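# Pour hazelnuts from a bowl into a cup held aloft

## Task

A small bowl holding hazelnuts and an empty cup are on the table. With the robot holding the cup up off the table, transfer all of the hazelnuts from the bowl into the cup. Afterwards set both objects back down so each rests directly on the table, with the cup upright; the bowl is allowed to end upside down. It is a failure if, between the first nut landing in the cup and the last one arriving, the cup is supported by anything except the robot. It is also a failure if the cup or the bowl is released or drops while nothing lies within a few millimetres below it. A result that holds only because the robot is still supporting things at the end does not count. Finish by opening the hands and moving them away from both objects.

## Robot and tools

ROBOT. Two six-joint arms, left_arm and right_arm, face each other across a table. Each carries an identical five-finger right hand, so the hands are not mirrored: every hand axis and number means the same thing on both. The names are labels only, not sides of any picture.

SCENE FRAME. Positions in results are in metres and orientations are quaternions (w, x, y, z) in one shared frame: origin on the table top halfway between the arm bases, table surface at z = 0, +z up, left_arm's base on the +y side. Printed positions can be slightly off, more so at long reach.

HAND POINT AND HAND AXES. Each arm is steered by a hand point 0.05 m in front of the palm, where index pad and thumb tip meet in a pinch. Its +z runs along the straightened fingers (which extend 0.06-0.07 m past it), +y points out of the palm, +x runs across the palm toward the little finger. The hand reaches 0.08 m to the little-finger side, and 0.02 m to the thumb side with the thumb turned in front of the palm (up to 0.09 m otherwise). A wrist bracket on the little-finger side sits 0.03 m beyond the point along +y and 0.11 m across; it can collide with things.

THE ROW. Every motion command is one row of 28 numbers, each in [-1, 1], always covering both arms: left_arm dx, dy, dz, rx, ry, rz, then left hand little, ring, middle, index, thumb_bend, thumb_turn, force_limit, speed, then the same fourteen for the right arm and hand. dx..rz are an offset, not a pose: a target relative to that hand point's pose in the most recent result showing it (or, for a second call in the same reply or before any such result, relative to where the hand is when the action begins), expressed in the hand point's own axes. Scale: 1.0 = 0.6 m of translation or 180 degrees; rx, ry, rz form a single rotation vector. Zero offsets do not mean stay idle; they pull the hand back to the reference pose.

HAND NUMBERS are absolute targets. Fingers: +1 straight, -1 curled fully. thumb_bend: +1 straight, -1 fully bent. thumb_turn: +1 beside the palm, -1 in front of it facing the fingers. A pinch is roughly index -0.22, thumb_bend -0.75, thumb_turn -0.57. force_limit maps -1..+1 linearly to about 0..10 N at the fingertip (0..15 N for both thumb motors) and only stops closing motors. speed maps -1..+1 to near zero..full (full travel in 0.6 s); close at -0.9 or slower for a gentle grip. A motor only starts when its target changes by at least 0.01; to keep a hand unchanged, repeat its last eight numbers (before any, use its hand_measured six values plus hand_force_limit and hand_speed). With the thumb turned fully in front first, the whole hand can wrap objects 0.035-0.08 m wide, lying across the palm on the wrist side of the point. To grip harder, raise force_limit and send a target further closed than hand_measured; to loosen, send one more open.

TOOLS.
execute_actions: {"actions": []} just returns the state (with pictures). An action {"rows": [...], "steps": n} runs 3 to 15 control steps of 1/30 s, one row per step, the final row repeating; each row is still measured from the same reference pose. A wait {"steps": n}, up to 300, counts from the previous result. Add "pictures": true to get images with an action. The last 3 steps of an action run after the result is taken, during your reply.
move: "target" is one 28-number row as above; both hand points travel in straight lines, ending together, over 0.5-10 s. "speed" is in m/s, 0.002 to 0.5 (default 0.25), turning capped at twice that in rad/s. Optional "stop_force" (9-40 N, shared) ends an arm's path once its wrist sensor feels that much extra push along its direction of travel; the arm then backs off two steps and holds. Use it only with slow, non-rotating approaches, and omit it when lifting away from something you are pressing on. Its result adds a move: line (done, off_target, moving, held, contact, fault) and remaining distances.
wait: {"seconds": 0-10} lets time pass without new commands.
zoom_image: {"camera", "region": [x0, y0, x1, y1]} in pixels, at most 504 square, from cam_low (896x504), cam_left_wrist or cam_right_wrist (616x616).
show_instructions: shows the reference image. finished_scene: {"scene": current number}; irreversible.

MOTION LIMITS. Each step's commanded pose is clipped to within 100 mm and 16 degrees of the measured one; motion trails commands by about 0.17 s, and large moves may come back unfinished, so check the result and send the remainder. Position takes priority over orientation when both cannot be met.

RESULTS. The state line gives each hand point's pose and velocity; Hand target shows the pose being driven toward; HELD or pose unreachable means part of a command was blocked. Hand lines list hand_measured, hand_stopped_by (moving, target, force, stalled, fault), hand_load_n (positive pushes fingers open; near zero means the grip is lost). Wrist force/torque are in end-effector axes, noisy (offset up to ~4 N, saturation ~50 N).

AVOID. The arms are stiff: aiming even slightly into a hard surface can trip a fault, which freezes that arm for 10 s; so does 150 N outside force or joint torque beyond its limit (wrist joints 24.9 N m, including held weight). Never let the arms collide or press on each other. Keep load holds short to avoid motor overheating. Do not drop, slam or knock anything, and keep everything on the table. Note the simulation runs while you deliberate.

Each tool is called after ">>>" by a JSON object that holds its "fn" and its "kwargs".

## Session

>>> {"fn": "execute_actions", "kwargs": {"actions": []}}

Scene clock: 0.00 s of 6600.00 s.
left_arm: end_effector_position=(+0.3293, +0.4888, +0.4709) hand_measured=(+1.000, +1.000, +1.000, +1.000, +1.000, +1.000) hand_load_n=(+0.0, +0.0, +0.0, +0.0, +0.0, +0.0) hand_stopped_by=(target, target, target, target, target, target) hand_force_limit=0.00 hand_speed=-0.80 end_effector_quat_wxyz=(-0.023, +0.281, +0.959, +0.011) end_effector_velocity=(-0.000, +0.000, +0.000) end_effector_angular_velocity=(-0.001, -0.001, -0.001) | right_arm: end_effector_position=(+0.0734, -0.2491, +0.4695) hand_measured=(+1.000, +1.000, +1.000, +1.000, +1.000, +1.000) hand_load_n=(+0.0, +0.0, +0.0, +0.0, +0.0, +0.0) hand_stopped_by=(target, target, target, target, target, target) hand_force_limit=0.00 hand_speed=-0.80 end_effector_quat_wxyz=(-0.005, -0.394, +0.919, -0.005) end_effector_velocity=(-0.000, +0.000, -0.000) end_effector_angular_velocity=(+0.000, +0.001, -0.001)
Joint positions: left_arm=[ 0.579 -1.718  1.369  1.97   1.579 -1.891] | right_arm=[-1.17  -1.728  1.371  1.938  1.58  -1.916]
Joint velocities: left_arm=[-0.001 -0.001 -0.001  0.    -0.     0.   ] | right_arm=[ 0.     0.     0.001 -0.001 -0.     0.001]
Wrist force (N, on the end effector, along its own x y z axes, offset not removed): no reading
Wrist torque (N m, same axes, about the end effector's origin, offset not removed): no reading
Hand target (left_arm): +0.329, +0.489, +0.471; -0.023, +0.281, +0.959, +0.011
Hand target (right_arm): +0.073, -0.249, +0.469; -0.005, -0.394, +0.919, -0.005

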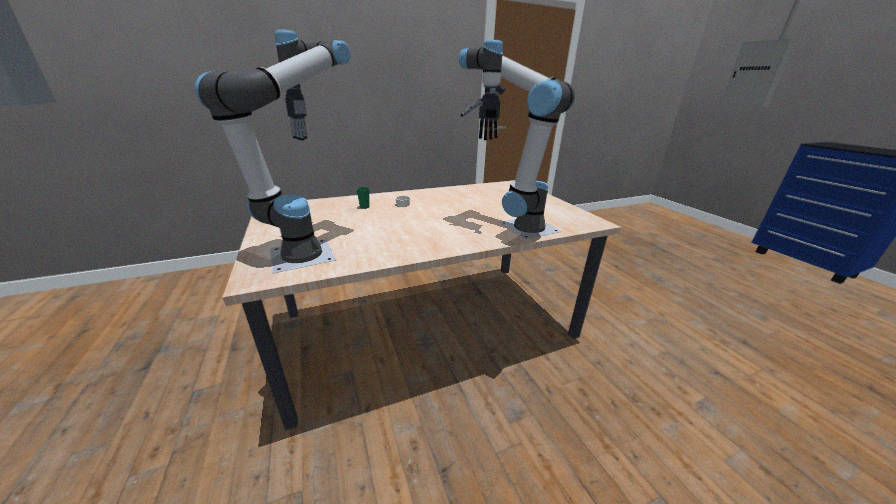

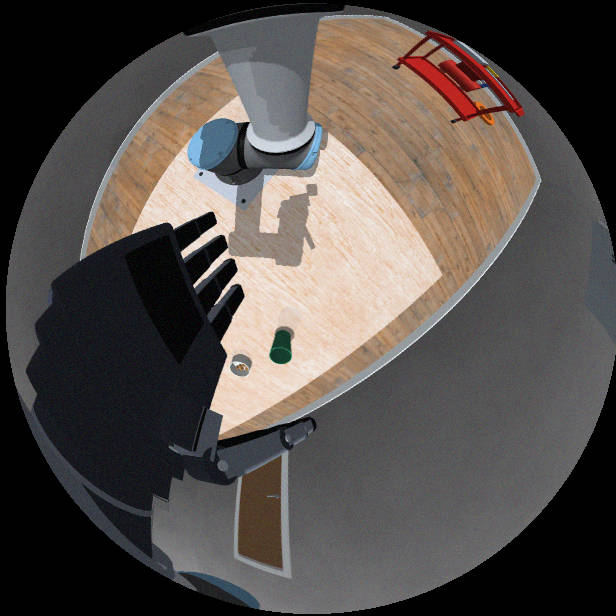

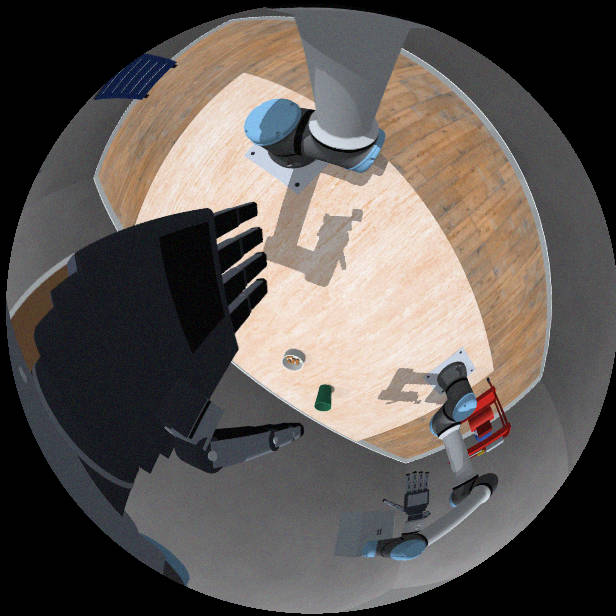

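>>> {"fn": "zoom_image", "kwargs": {"camera": "cam_low", "region": [350, 170, 470, 230]}}

>>> {"fn": "zoom_image", "kwargs": {"camera": "cam_right_wrist", "region": [250, 320, 370, 430]}}

>>> {"fn": "zoom_image", "kwargs": {"camera": "cam_left_wrist", "region": [210, 300, 330, 410]}}

Region (350, 170, 470, 230) of cam_low's 896x504 image, scaled by 4.200, with more detail than that image has.

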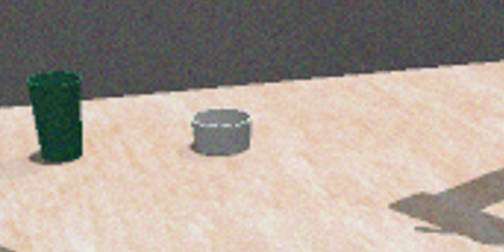

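Region (250, 320, 370, 430) of cam_right_wrist's 616x616 image, scaled by 4.200, with more detail than that image has; it fills the top 462 rows of this view, and the rest is white.

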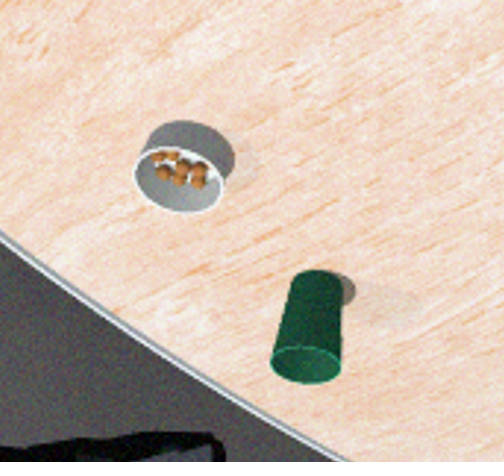

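Region (210, 300, 330, 410) of cam_left_wrist's 616x616 image, scaled by 4.200, with more detail than that image has; it fills the top 462 rows of this view, and the rest is white.

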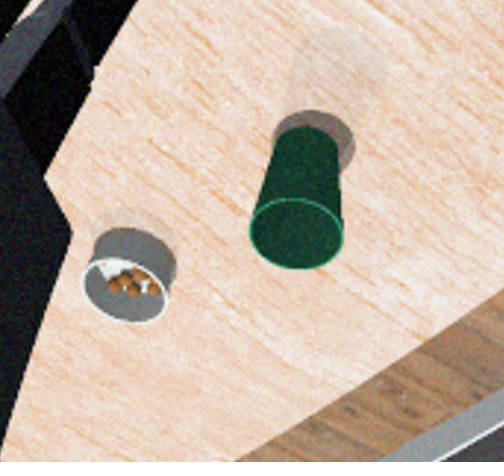

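>>> {"fn": "move", "kwargs": {"target": [-0.398,-0.159,0.697,0.704,0.046,-0.669,1,1,1,1,1,-1,0,0, -0.595,-0.146,0.709,0.692,0.037,-0.683,1,1,1,1,1,-1,0,0], "speed": 0.4}}

Scene clock: 6.03 s of 6600.00 s.
left_arm: end_effector_position=(+0.4633, +0.2940, +0.0403) hand_measured=(+1.000, +1.000, +1.000, +1.000, +1.000, -1.000) hand_load_n=(+0.0, +0.0, +0.0, +0.0, +0.0, +0.0) hand_stopped_by=(target, target, target, target, target, target) hand_force_limit=0.00 hand_speed=0.00 end_effector_quat_wxyz=(+0.243, +0.664, -0.243, +0.664) end_effector_velocity=(+0.000, -0.001, -0.002) end_effector_angular_velocity=(-0.005, -0.004, +0.011) | right_arm: end_effector_position=(+0.3805, -0.0554, +0.0402) hand_measured=(+1.000, +1.000, +1.000, +1.000, +1.000, -1.000) hand_load_n=(+0.0, +0.0, +0.0, +0.0, +0.0, +0.0) hand_stopped_by=(target, target, target, target, target, target) hand_force_limit=0.00 hand_speed=0.00 end_effector_quat_wxyz=(-0.242, +0.665, +0.240, +0.665) end_effector_velocity=(-0.000, +0.001, -0.000) end_effector_angular_velocity=(-0.000, -0.002, +0.006)
Joint positions: left_arm=[ 0.86  -1.189  2.578 -1.388  1.663 -4.712] | right_arm=[-0.872 -1.049  2.215 -1.167  1.638 -4.709]
Joint velocities: left_arm=[-0.013  0.014  0.008 -0.028 -0.025 -0.002] | right_arm=[-0.002  0.002  0.001 -0.005 -0.007 -0.002]
Wrist force (N, on the end effector, along its own x y z axes, offset not removed): left_arm=[3.0 1.4 0.5] | right_arm=[-0.8 0.7 0.5]
Wrist torque (N m, same axes, about the end effector's origin, offset not removed): left_arm=[0.14 -0.66 0.24] | right_arm=[0.27 -0.11 -0.04]
Hand target (left_arm): +0.463, +0.294, +0.040; +0.242, +0.664, -0.243, +0.664
Hand target (right_arm): +0.381, -0.055, +0.040; -0.242, +0.665, +0.240, +0.665
Off the commanded pose (left_arm): 0.001 m, 0 deg.
Off the commanded pose (right_arm): 0.001 m, 0 deg.
Kept back: nothing.
move: done; limits=paced

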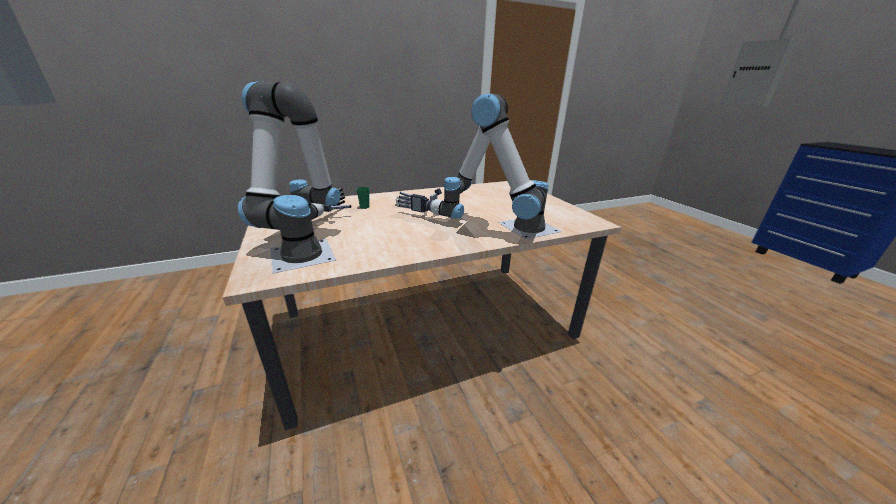

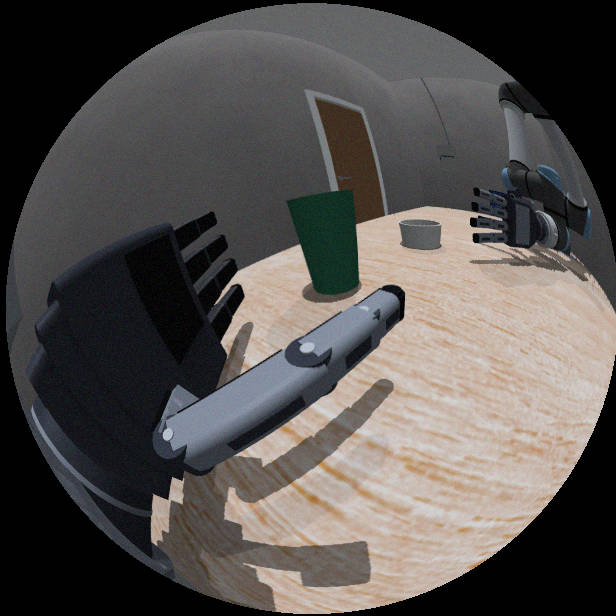

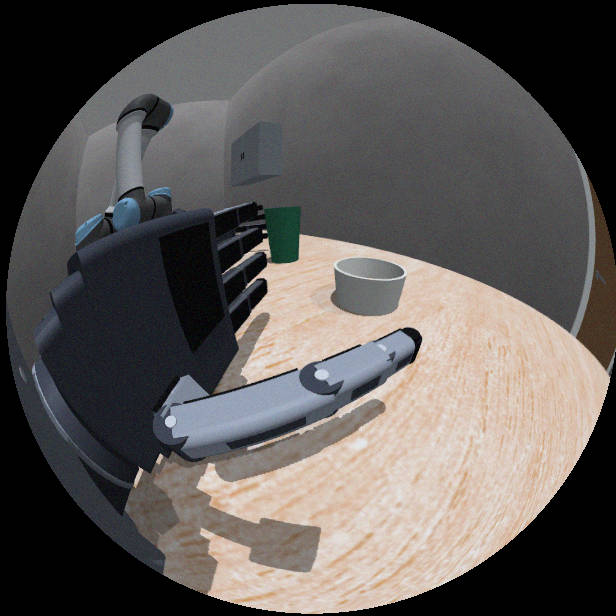

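>>> {"fn": "move", "kwargs": {"target": [-0.017,0.074,0.183,0,0,0,1,1,1,1,1,-1,0,0, -0.032,0.07,0.167,0,0,0,1,1,1,1,1,-1,0,0], "speed": 0.12}}

Scene clock: 7.77 s of 6600.00 s.
left_arm: end_effector_position=(+0.5186, +0.1895, +0.0301) hand_measured=(+1.000, +1.000, +1.000, +1.000, +1.000, -1.000) hand_load_n=(+0.0, +0.0, +0.0, +0.0, +0.0, +0.0) hand_stopped_by=(target, target, target, target, target, target) hand_force_limit=0.00 hand_speed=0.00 end_effector_quat_wxyz=(+0.242, +0.664, -0.243, +0.664) end_effector_velocity=(+0.002, -0.001, -0.000) end_effector_angular_velocity=(-0.000, -0.001, +0.001) | right_arm: end_effector_position=(+0.4841, -0.0234, +0.0211) hand_measured=(+1.000, +1.000, +1.000, +1.000, +1.000, -1.000) hand_load_n=(+0.0, +0.0, +0.0, +0.0, +0.0, +0.0) hand_stopped_by=(target, target, target, target, target, target) hand_force_limit=0.00 hand_speed=0.00 end_effector_quat_wxyz=(-0.242, +0.665, +0.240, +0.665) end_effector_velocity=(+0.002, +0.000, +0.000) end_effector_angular_velocity=(-0.001, -0.001, -0.001)
Joint positions: left_arm=[ 0.694 -1.074  2.349 -1.274  1.497 -4.712] | right_arm=[-0.978 -0.901  1.972 -1.072  1.533 -4.709]
Joint velocities: left_arm=[ 0.     0.003 -0.006  0.002 -0.001  0.   ] | right_arm=[-0.002  0.003 -0.006  0.003 -0.001 -0.002]
Wrist force (N, on the end effector, along its own x y z axes, offset not removed): left_arm=[-0.2 3.5 -1.7] | right_arm=[0.7 0.7 1.4]
Wrist torque (N m, same axes, about the end effector's origin, offset not removed): left_arm=[0.66 -0.13 0.12] | right_arm=[0.08 -0.28 -0.03]
Hand target (left_arm): +0.519, +0.189, +0.030; +0.242, +0.664, -0.243, +0.664
Hand target (right_arm): +0.484, -0.023, +0.021; -0.242, +0.665, +0.240, +0.665
Off the commanded pose (left_arm): 0.000 m, 0 deg.
Off the commanded pose (right_arm): 0.000 m, 0 deg.
Kept back: nothing.
move: done

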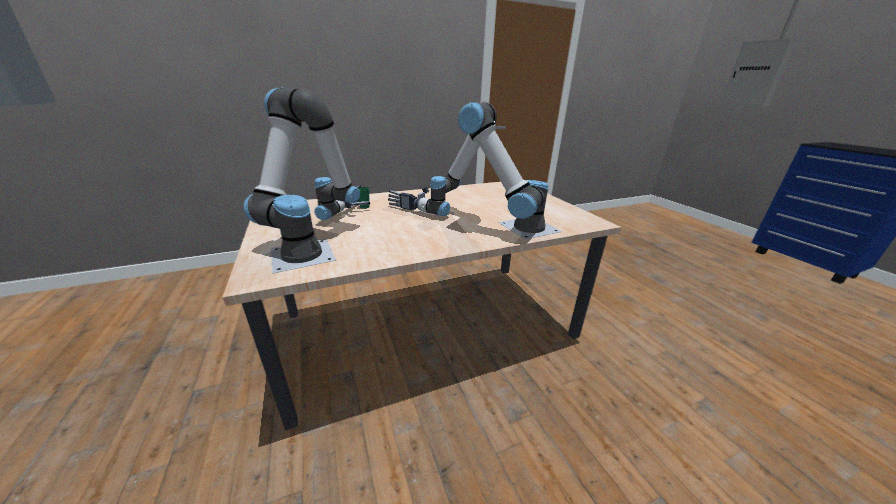

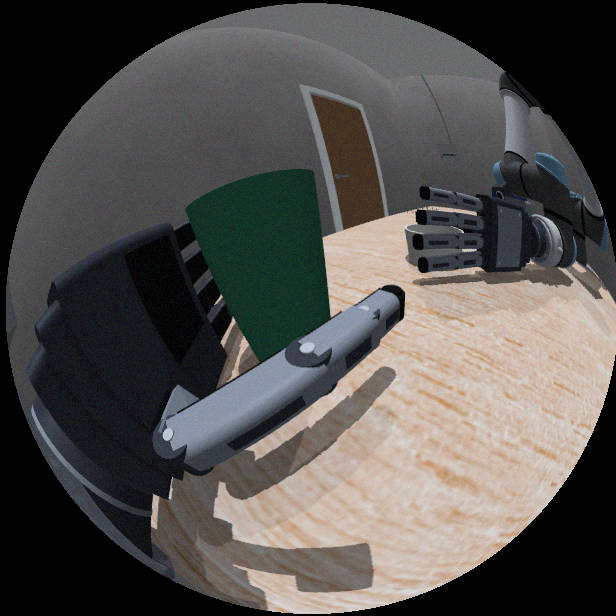

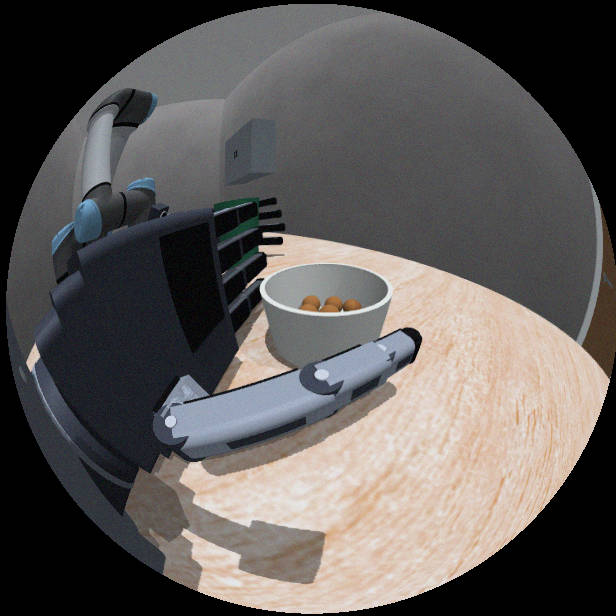

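>>> {"fn": "move", "kwargs": {"target": [0,0.005,0.03,0,0,0,1,1,1,1,1,-1,0,0, -0.003,0.012,0.035,0,0,0,1,1,1,1,1,-1,0,0], "speed": 0.04}}

Scene clock: 8.93 s of 6600.00 s.
left_arm: end_effector_position=(+0.5303, +0.1757, +0.0301) hand_measured=(+1.000, +1.000, +1.000, +1.000, +1.000, -1.000) hand_load_n=(+0.0, +0.0, +0.0, +0.0, +0.0, +0.0) hand_stopped_by=(target, target, target, target, target, target) hand_force_limit=0.00 hand_speed=0.00 end_effector_quat_wxyz=(+0.242, +0.664, -0.243, +0.664) end_effector_velocity=(+0.001, -0.001, -0.000) end_effector_angular_velocity=(+0.000, +0.000, -0.000) | right_arm: end_effector_position=(+0.5046, -0.0155, +0.0193) hand_measured=(+1.000, +1.000, +1.000, +1.000, +1.000, -1.000) hand_load_n=(+0.0, +0.0, +0.0, +0.0, +0.0, +0.0) hand_stopped_by=(target, target, target, target, target, target) hand_force_limit=0.00 hand_speed=0.00 end_effector_quat_wxyz=(-0.242, +0.665, +0.240, +0.665) end_effector_velocity=(+0.002, +0.000, -0.001) end_effector_angular_velocity=(-0.002, +0.002, -0.000)
Joint positions: left_arm=[ 0.689 -1.057  2.303 -1.244  1.493 -4.712] | right_arm=[-0.991 -0.873  1.914 -1.043  1.519 -4.709]
Joint velocities: left_arm=[-0.001  0.002 -0.004  0.003 -0.001  0.   ] | right_arm=[-0.002  0.004 -0.005  0.004 -0.001 -0.   ]
Wrist force (N, on the end effector, along its own x y z axes, offset not removed): left_arm=[1.1 2.2 0.5] | right_arm=[1.5 0.1 2.5]
Wrist torque (N m, same axes, about the end effector's origin, offset not removed): left_arm=[0.36 -0.15 -0.01] | right_arm=[0.03 -0.40 0.01]
Hand target (left_arm): +0.530, +0.176, +0.030; +0.242, +0.664, -0.243, +0.664
Hand target (right_arm): +0.505, -0.015, +0.019; -0.242, +0.665, +0.240, +0.665
Off the commanded pose (left_arm): 0.000 m, 0 deg.
Off the commanded pose (right_arm): 0.000 m, 0 deg.
Kept back: nothing.
move: done

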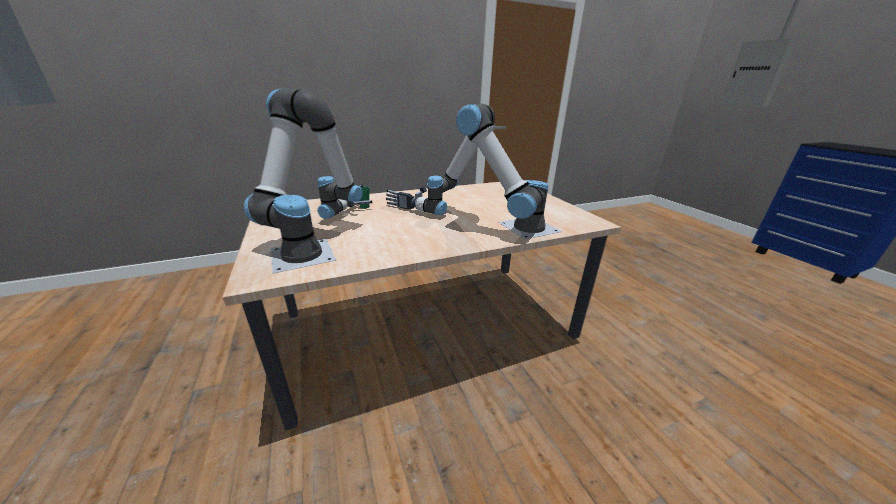

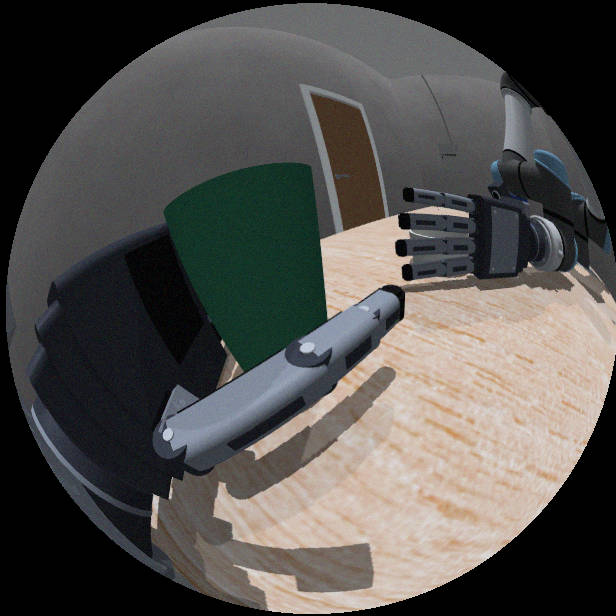

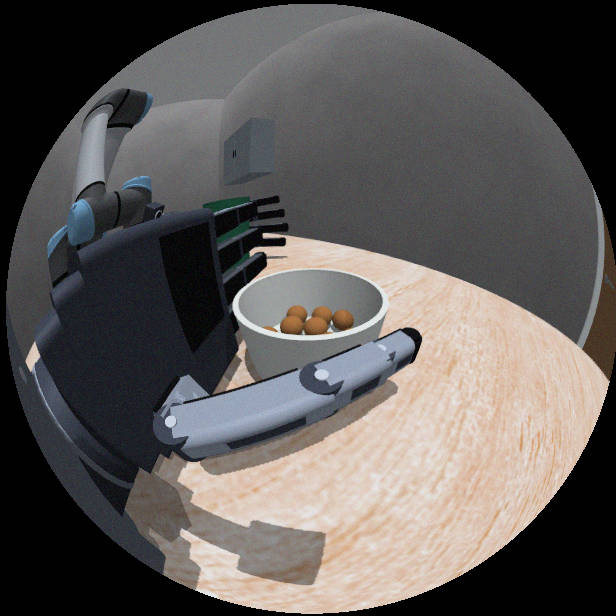

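>>> {"fn": "move", "kwargs": {"target": [0,0,0,0,0,0,-1,-1,-1,-1,0.6,-1,0.2,-0.65, 0,0.003,0.006,0,0,0,1,1,-1,-1,1,-1,0.8,-0.75], "speed": 0.02}}

Scene clock: 11.60 s of 6600.00 s.
left_arm: end_effector_position=(+0.5303, +0.1757, +0.0301) hand_measured=(-0.260, -0.240, -0.240, -0.240, +0.606, -1.000) hand_load_n=(+8.5, +4.5, +5.0, +6.0, +11.5, +6.5) hand_stopped_by=(force, force, force, force, target, target) hand_force_limit=0.20 hand_speed=-0.65 end_effector_quat_wxyz=(+0.242, +0.664, -0.243, +0.664) end_effector_velocity=(+0.000, +0.000, -0.000) end_effector_angular_velocity=(+0.000, +0.000, +0.000) | right_arm: end_effector_position=(+0.5085, -0.0146, +0.0193) hand_measured=(+1.000, +1.000, +0.310, +0.260, +1.002, -1.000) hand_load_n=(+0.0, +0.0, +6.5, +10.5, +3.5, +1.0) hand_stopped_by=(target, target, force, force, target, target) hand_force_limit=0.80 hand_speed=-0.75 end_effector_quat_wxyz=(-0.242, +0.665, +0.240, +0.665) end_effector_velocity=(+0.000, -0.001, -0.000) end_effector_angular_velocity=(-0.000, +0.000, -0.000)
Joint positions: left_arm=[ 0.689 -1.057  2.303 -1.244  1.492 -4.712] | right_arm=[-0.995 -0.869  1.905 -1.037  1.516 -4.709]
Joint velocities: left_arm=[-0.    -0.    -0.     0.    -0.001  0.   ] | right_arm=[-0.001  0.     0.     0.    -0.001  0.   ]
Wrist force (N, on the end effector, along its own x y z axes, offset not removed): left_arm=[8.2 3.7 -2.5] | right_arm=[0.2 -0.6 -0.2]
Wrist torque (N m, same axes, about the end effector's origin, offset not removed): left_arm=[0.60 -1.02 0.36] | right_arm=[-0.17 -0.06 -0.15]
Hand target (left_arm): +0.530, +0.176, +0.030; +0.242, +0.664, -0.243, +0.664
Hand target (right_arm): +0.509, -0.015, +0.019; -0.242, +0.665, +0.240, +0.665
Off the commanded pose (left_arm): 0.000 m, 0 deg.
Off the commanded pose (right_arm): 0.000 m, 0 deg.
Kept back: nothing.
move: done

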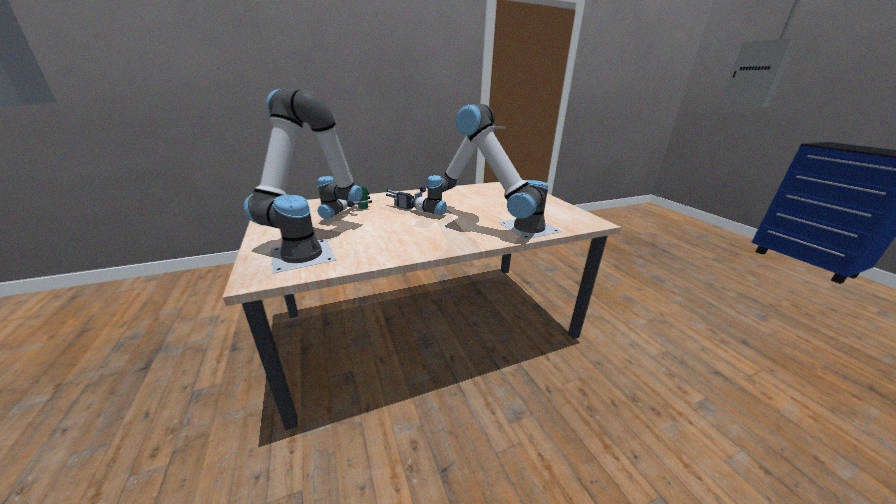

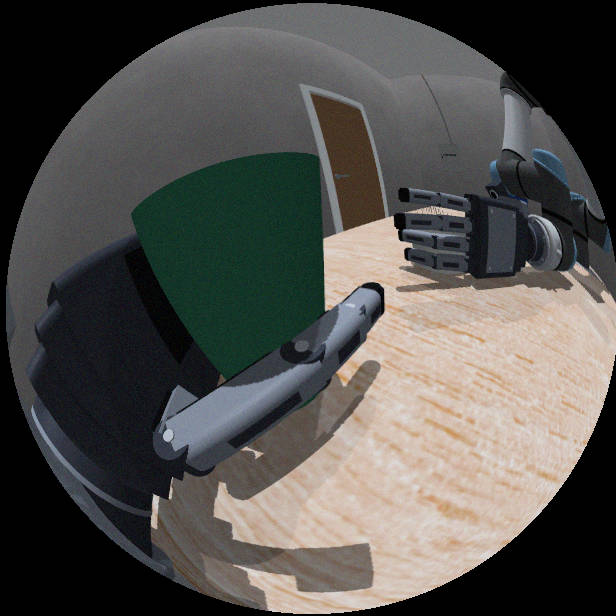

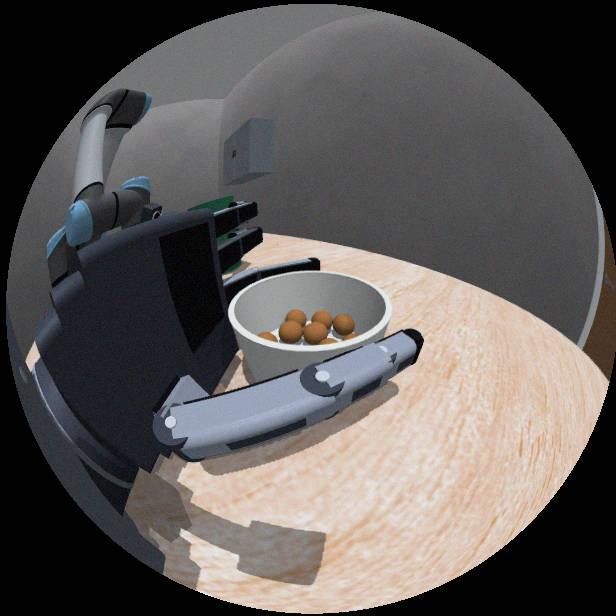

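>>> {"fn": "zoom_image", "kwargs": {"camera": "cam_right_wrist", "region": [190, 220, 440, 420]}}

Region (190, 220, 440, 420) of cam_right_wrist's 616x616 image, scaled by 2.016, with more detail than that image has; it fills the top 403 rows of this view, and the rest is white.

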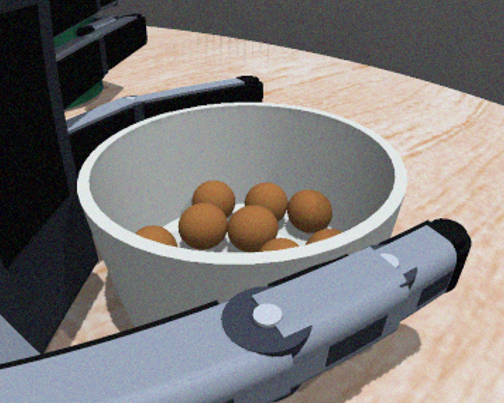

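>>> {"fn": "move", "kwargs": {"target": [0,0,0,0,0,0,-1,-1,-1,-1,0.6,-1,0.2,-0.65, 0,0,0,0,0,0,1,1,-0.97,-0.97,1,-1,0.9,-0.9]}}

>>> {"fn": "move", "kwargs": {"target": [0.03,0,0,0,0,0,-1,-1,-1,-1,0.6,-1,0.2,-0.65, 0.03,0,0,0,0,0,1,1,-0.97,-0.97,1,-1,0.9,-0.9], "speed": 0.04}}

Scene clock: 12.57 s of 6600.00 s.
left_arm: end_effector_position=(+0.5303, +0.1757, +0.0301) hand_measured=(-0.260, -0.240, -0.240, -0.240, +0.606, -1.000) hand_load_n=(+8.5, +4.5, +5.0, +6.0, +11.5, +6.5) hand_stopped_by=(force, force, force, force, target, target) hand_force_limit=0.20 hand_speed=-0.65 end_effector_quat_wxyz=(+0.242, +0.664, -0.243, +0.664) end_effector_velocity=(+0.000, -0.000, +0.000) end_effector_angular_velocity=(-0.000, -0.001, -0.000) | right_arm: end_effector_position=(+0.5085, -0.0146, +0.0193) hand_measured=(+1.000, +1.000, +0.302, +0.260, +1.002, -1.000) hand_load_n=(+0.0, +0.0, +9.0, +9.0, +3.5, +1.5) hand_stopped_by=(target, target, force, force, target, target) hand_force_limit=0.90 hand_speed=-0.90 end_effector_quat_wxyz=(-0.242, +0.665, +0.240, +0.665) end_effector_velocity=(+0.000, -0.000, -0.000) end_effector_angular_velocity=(-0.001, +0.000, -0.001)
Joint positions: left_arm=[ 0.689 -1.057  2.303 -1.244  1.492 -4.712] | right_arm=[-0.995 -0.869  1.905 -1.037  1.516 -4.709]
Joint velocities: left_arm=[ 0.     0.    -0.    -0.001  0.     0.   ] | right_arm=[-0.     0.    -0.     0.001  0.001 -0.   ]
Wrist force (N, on the end effector, along its own x y z axes, offset not removed): left_arm=[6.0 0.4 -2.0] | right_arm=[0.8 2.3 -0.5]
Wrist torque (N m, same axes, about the end effector's origin, offset not removed): left_arm=[0.06 -0.80 -0.13] | right_arm=[0.54 -0.10 0.06]
Hand target (left_arm): +0.530, +0.176, +0.030; +0.242, +0.664, -0.243, +0.664
Hand target (right_arm): +0.509, -0.015, +0.019; -0.242, +0.665, +0.240, +0.665
Off the commanded pose (left_arm): 0.000 m, 0 deg.
Off the commanded pose (right_arm): 0.000 m, 0 deg.
Kept back: nothing.
move: done

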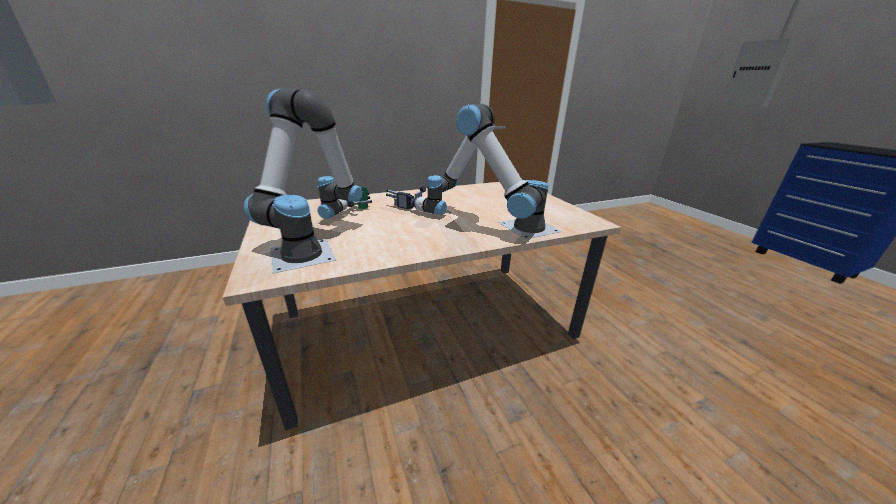

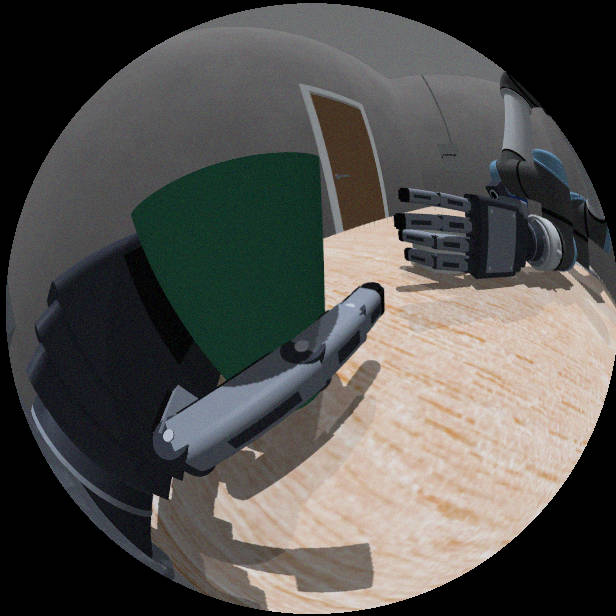

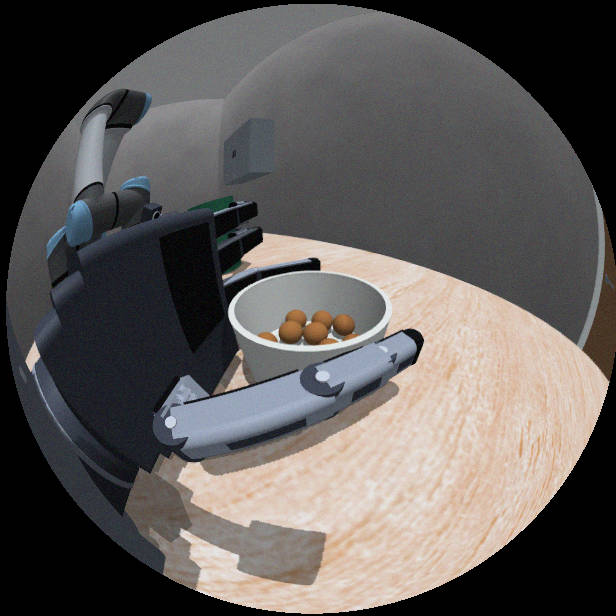

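Scene clock: 13.40 s of 6600.00 s.
left_arm: end_effector_position=(+0.5303, +0.1757, +0.0479) hand_measured=(-0.260, -0.240, -0.240, -0.240, +0.606, -1.000) hand_load_n=(+8.0, +4.5, +5.5, +7.0, +11.0, +8.0) hand_stopped_by=(force, force, force, force, target, target) hand_force_limit=0.20 hand_speed=-0.65 end_effector_quat_wxyz=(+0.242, +0.664, -0.243, +0.664) end_effector_velocity=(-0.000, -0.000, +0.002) end_effector_angular_velocity=(+0.000, +0.001, -0.001) | right_arm: end_effector_position=(+0.5085, -0.0146, +0.0371) hand_measured=(+1.000, +1.000, +0.302, +0.260, +1.002, -1.000) hand_load_n=(+0.0, +0.0, +9.0, +9.5, +3.5, +2.5) hand_stopped_by=(target, target, force, force, target, target) hand_force_limit=0.90 hand_speed=-0.90 end_effector_quat_wxyz=(-0.242, +0.665, +0.240, +0.665) end_effector_velocity=(+0.000, -0.000, +0.001) end_effector_angular_velocity=(-0.000, +0.001, -0.000)
Joint positions: left_arm=[ 0.689 -1.11   2.302 -1.191  1.492 -4.712] | right_arm=[-0.995 -0.907  1.905 -1.     1.516 -4.709]
Joint velocities: left_arm=[-0.001 -0.006 -0.     0.007  0.    -0.   ] | right_arm=[-0.    -0.003 -0.     0.004 -0.     0.001]
Wrist force (N, on the end effector, along its own x y z axes, offset not removed): left_arm=[0.2 0.3 -2.3] | right_arm=[-0.3 -0.4 3.9]
Wrist torque (N m, same axes, about the end effector's origin, offset not removed): left_arm=[0.19 -0.17 -0.17] | right_arm=[-0.17 -0.37 0.01]
Hand target (left_arm): +0.530, +0.176, +0.048; +0.242, +0.664, -0.243, +0.664
Hand target (right_arm): +0.509, -0.015, +0.037; -0.242, +0.665, +0.240, +0.665
Off the commanded pose (left_arm): 0.000 m, 0 deg.
Off the commanded pose (right_arm): 0.000 m, 0 deg.
Kept back: nothing.
move: done

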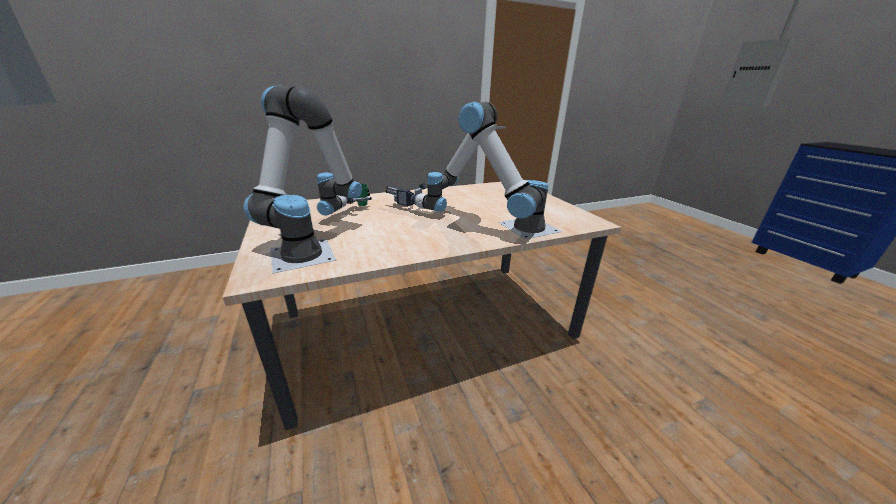

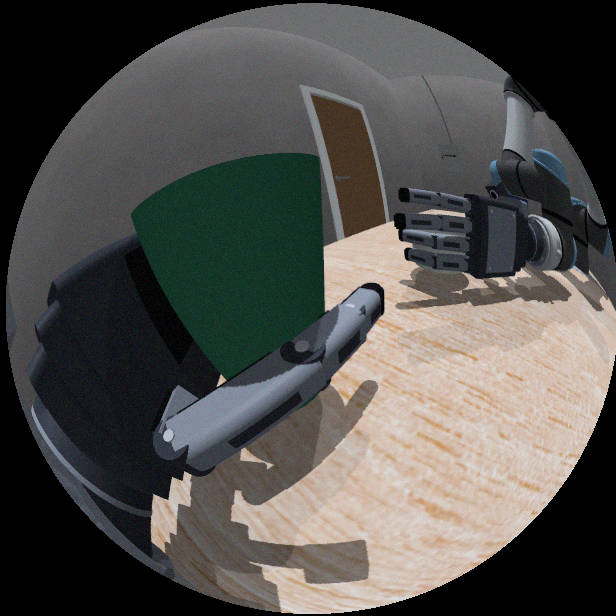

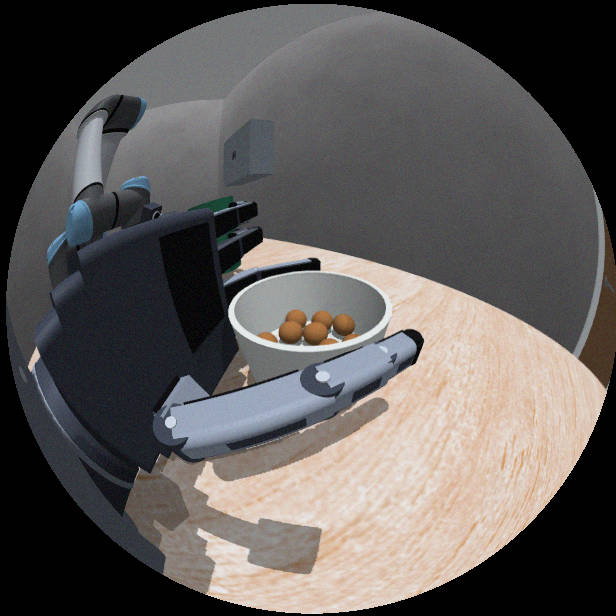

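>>> {"fn": "move", "kwargs": {"target": [0.02,0.179,-0.068,-0.139,0,0,-1,-1,-1,-1,0.6,-1,0.2,-0.65, 0.322,-0.159,-0.255,0.194,0,0,1,1,-0.97,-0.97,1,-1,0.9,-0.9], "speed": 0.22}}

>>> {"fn": "move", "kwargs": {"target": [0.017,0.307,0.134,-0.083,0.011,0.083,-1,-1,-1,-1,0.6,-1,0.2,-0.65, -0.008,-0.156,0.054,0,0,0.305,1,1,-0.97,-0.97,1,-1,0.9,-0.9], "speed": 0.22}}

Scene clock: 15.77 s of 6600.00 s.
left_arm: end_effector_position=(+0.4299, +0.1200, +0.0599) hand_measured=(-0.260, -0.240, -0.240, -0.240, +0.606, -1.000) hand_load_n=(+8.0, +4.5, +5.5, +7.0, +10.5, +8.0) hand_stopped_by=(force, force, force, force, target, target) hand_force_limit=0.20 hand_speed=-0.65 end_effector_quat_wxyz=(+0.381, +0.596, -0.381, +0.595) end_effector_velocity=(+0.001, +0.000, +0.001) end_effector_angular_velocity=(-0.001, -0.000, +0.001) | right_arm: end_effector_position=(+0.3303, -0.0399, +0.2303) hand_measured=(+1.000, +1.000, +0.302, +0.260, +1.002, -1.000) hand_load_n=(+0.0, +0.0, +9.0, +9.5, +3.5, +2.5) hand_stopped_by=(target, target, force, force, target, target) hand_force_limit=0.90 hand_speed=-0.90 end_effector_quat_wxyz=(-0.430, +0.562, +0.428, +0.562) end_effector_velocity=(-0.000, -0.000, +0.001) end_effector_angular_velocity=(-0.002, -0.001, +0.005)
Joint positions: left_arm=[ 0.67  -1.137  2.283 -1.144  1.91  -4.712] | right_arm=[-1.2   -1.583  2.201 -0.621  0.701 -4.708]
Joint velocities: left_arm=[ 0.002 -0.001 -0.     0.001  0.001 -0.   ] | right_arm=[-0.004 -0.002 -0.002  0.007 -0.008 -0.003]
Wrist force (N, on the end effector, along its own x y z axes, offset not removed): left_arm=[4.0 2.5 0.8] | right_arm=[-1.6 -1.2 0.4]
Wrist torque (N m, same axes, about the end effector's origin, offset not removed): left_arm=[0.34 -0.80 0.34] | right_arm=[-0.24 -0.13 0.04]
Hand target (left_arm): +0.430, +0.120, +0.060; +0.381, +0.596, -0.381, +0.595
Hand target (right_arm): +0.330, -0.040, +0.230; -0.430, +0.562, +0.428, +0.562
Off the commanded pose (left_arm): 0.000 m, 0 deg.
Off the commanded pose (right_arm): 0.000 m, 0 deg.
Kept back: nothing.
move: done

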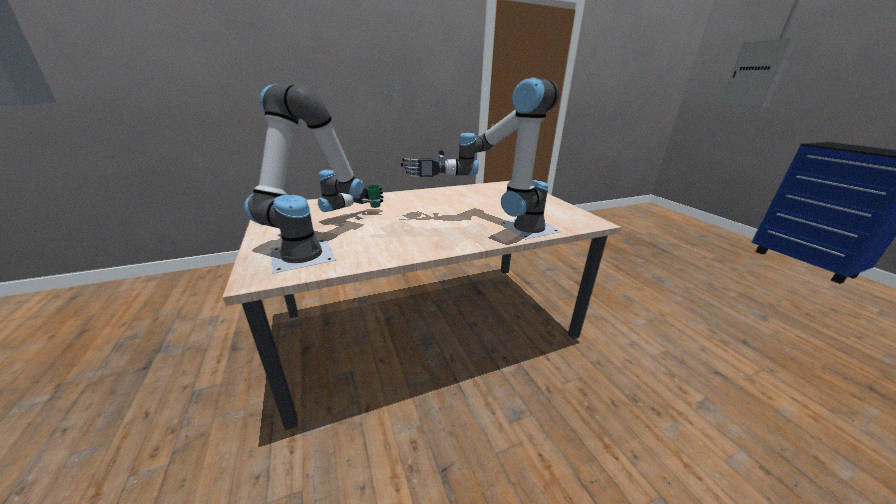

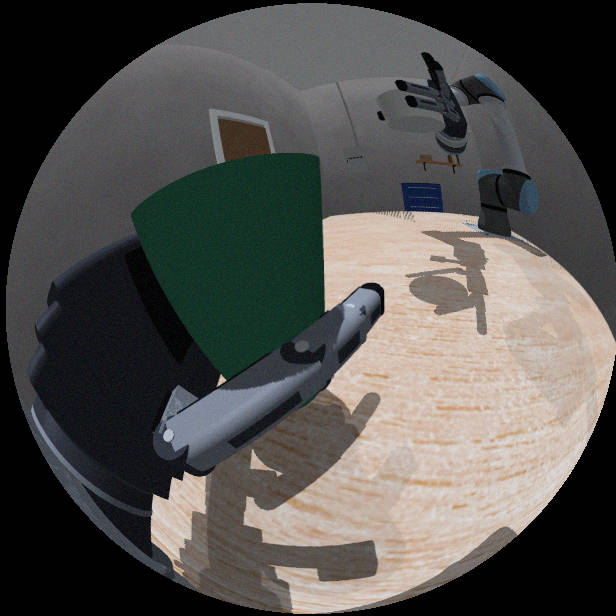

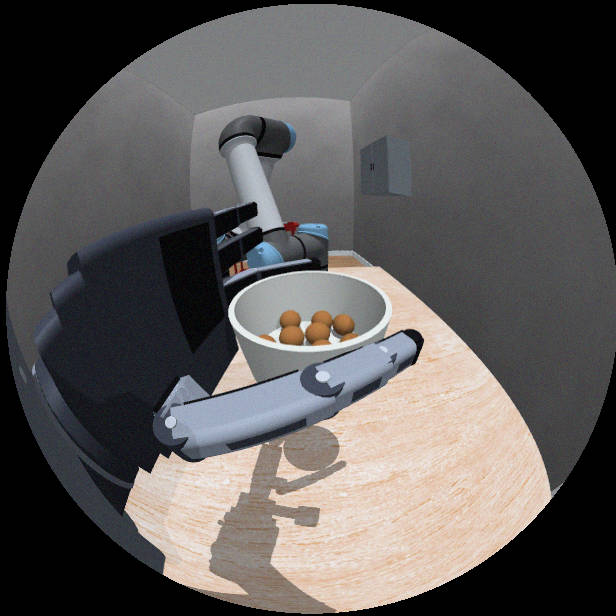

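Scene clock: 18.43 s of 6600.00 s.
left_arm: end_effector_position=(+0.2968, -0.0302, +0.0699) hand_measured=(-0.260, -0.240, -0.240, -0.240, +0.606, -1.000) hand_load_n=(+8.0, +4.5, +5.5, +7.0, +11.0, +8.0) hand_stopped_by=(force, force, force, force, target, target) hand_force_limit=0.20 hand_speed=-0.65 end_effector_quat_wxyz=(+0.380, +0.477, -0.523, +0.595) end_effector_velocity=(-0.001, -0.002, +0.001) end_effector_angular_velocity=(+0.000, -0.003, -0.003) | right_arm: end_effector_position=(+0.2485, +0.0159, +0.2258) hand_measured=(+1.000, +1.000, +0.302, +0.260, +1.002, -1.000) hand_load_n=(+0.0, +0.0, +9.0, +9.0, +3.5, +2.0) hand_stopped_by=(target, target, force, force, target, target) hand_force_limit=0.90 hand_speed=-0.90 end_effector_quat_wxyz=(-0.641, +0.696, +0.121, +0.301) end_effector_velocity=(+0.000, +0.001, +0.001) end_effector_angular_velocity=(+0.004, +0.006, -0.002)
Joint positions: left_arm=[ 0.264 -1.16   2.194 -1.032  1.765 -4.45 ] | right_arm=[-1.035 -1.597  2.118 -0.525  0.866 -3.751]
Joint velocities: left_arm=[-0.004 -0.    -0.002  0.002 -0.001  0.003] | right_arm=[ 0.     0.    -0.001 -0.003  0.002  0.01 ]
Wrist force (N, on the end effector, along its own x y z axes, offset not removed): left_arm=[-1.3 0.6 -3.3] | right_arm=[-1.4 1.8 -0.3]
Wrist torque (N m, same axes, about the end effector's origin, offset not removed): left_arm=[0.36 0.34 -0.13] | right_arm=[0.22 0.04 -0.21]
Hand target (left_arm): +0.297, -0.030, +0.070; +0.380, +0.477, -0.523, +0.595
Hand target (right_arm): +0.248, +0.016, +0.226; -0.641, +0.696, +0.121, +0.301
Off the commanded pose (left_arm): 0.000 m, 0 deg.
Off the commanded pose (right_arm): 0.000 m, 0 deg.
Kept back: nothing.
move: done

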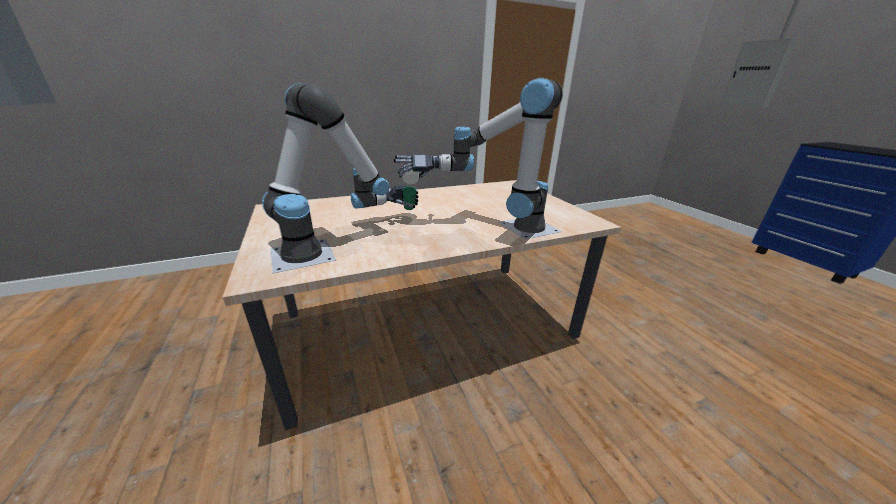

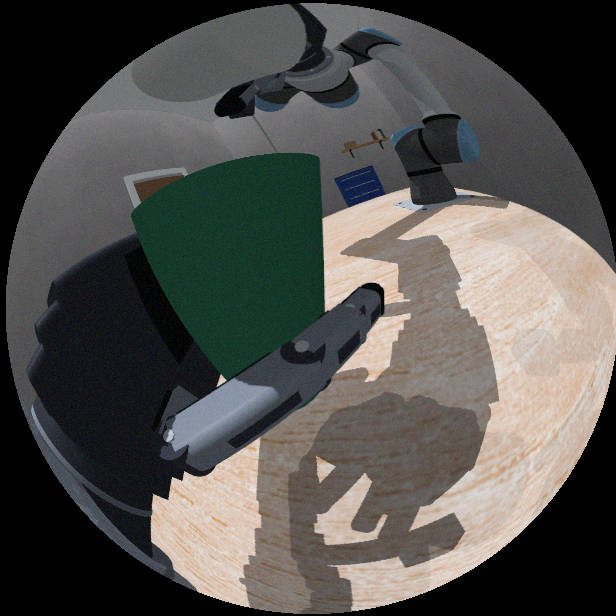

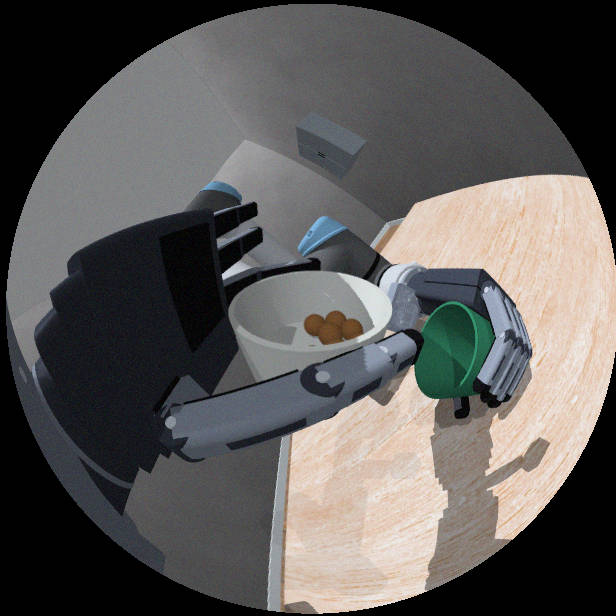

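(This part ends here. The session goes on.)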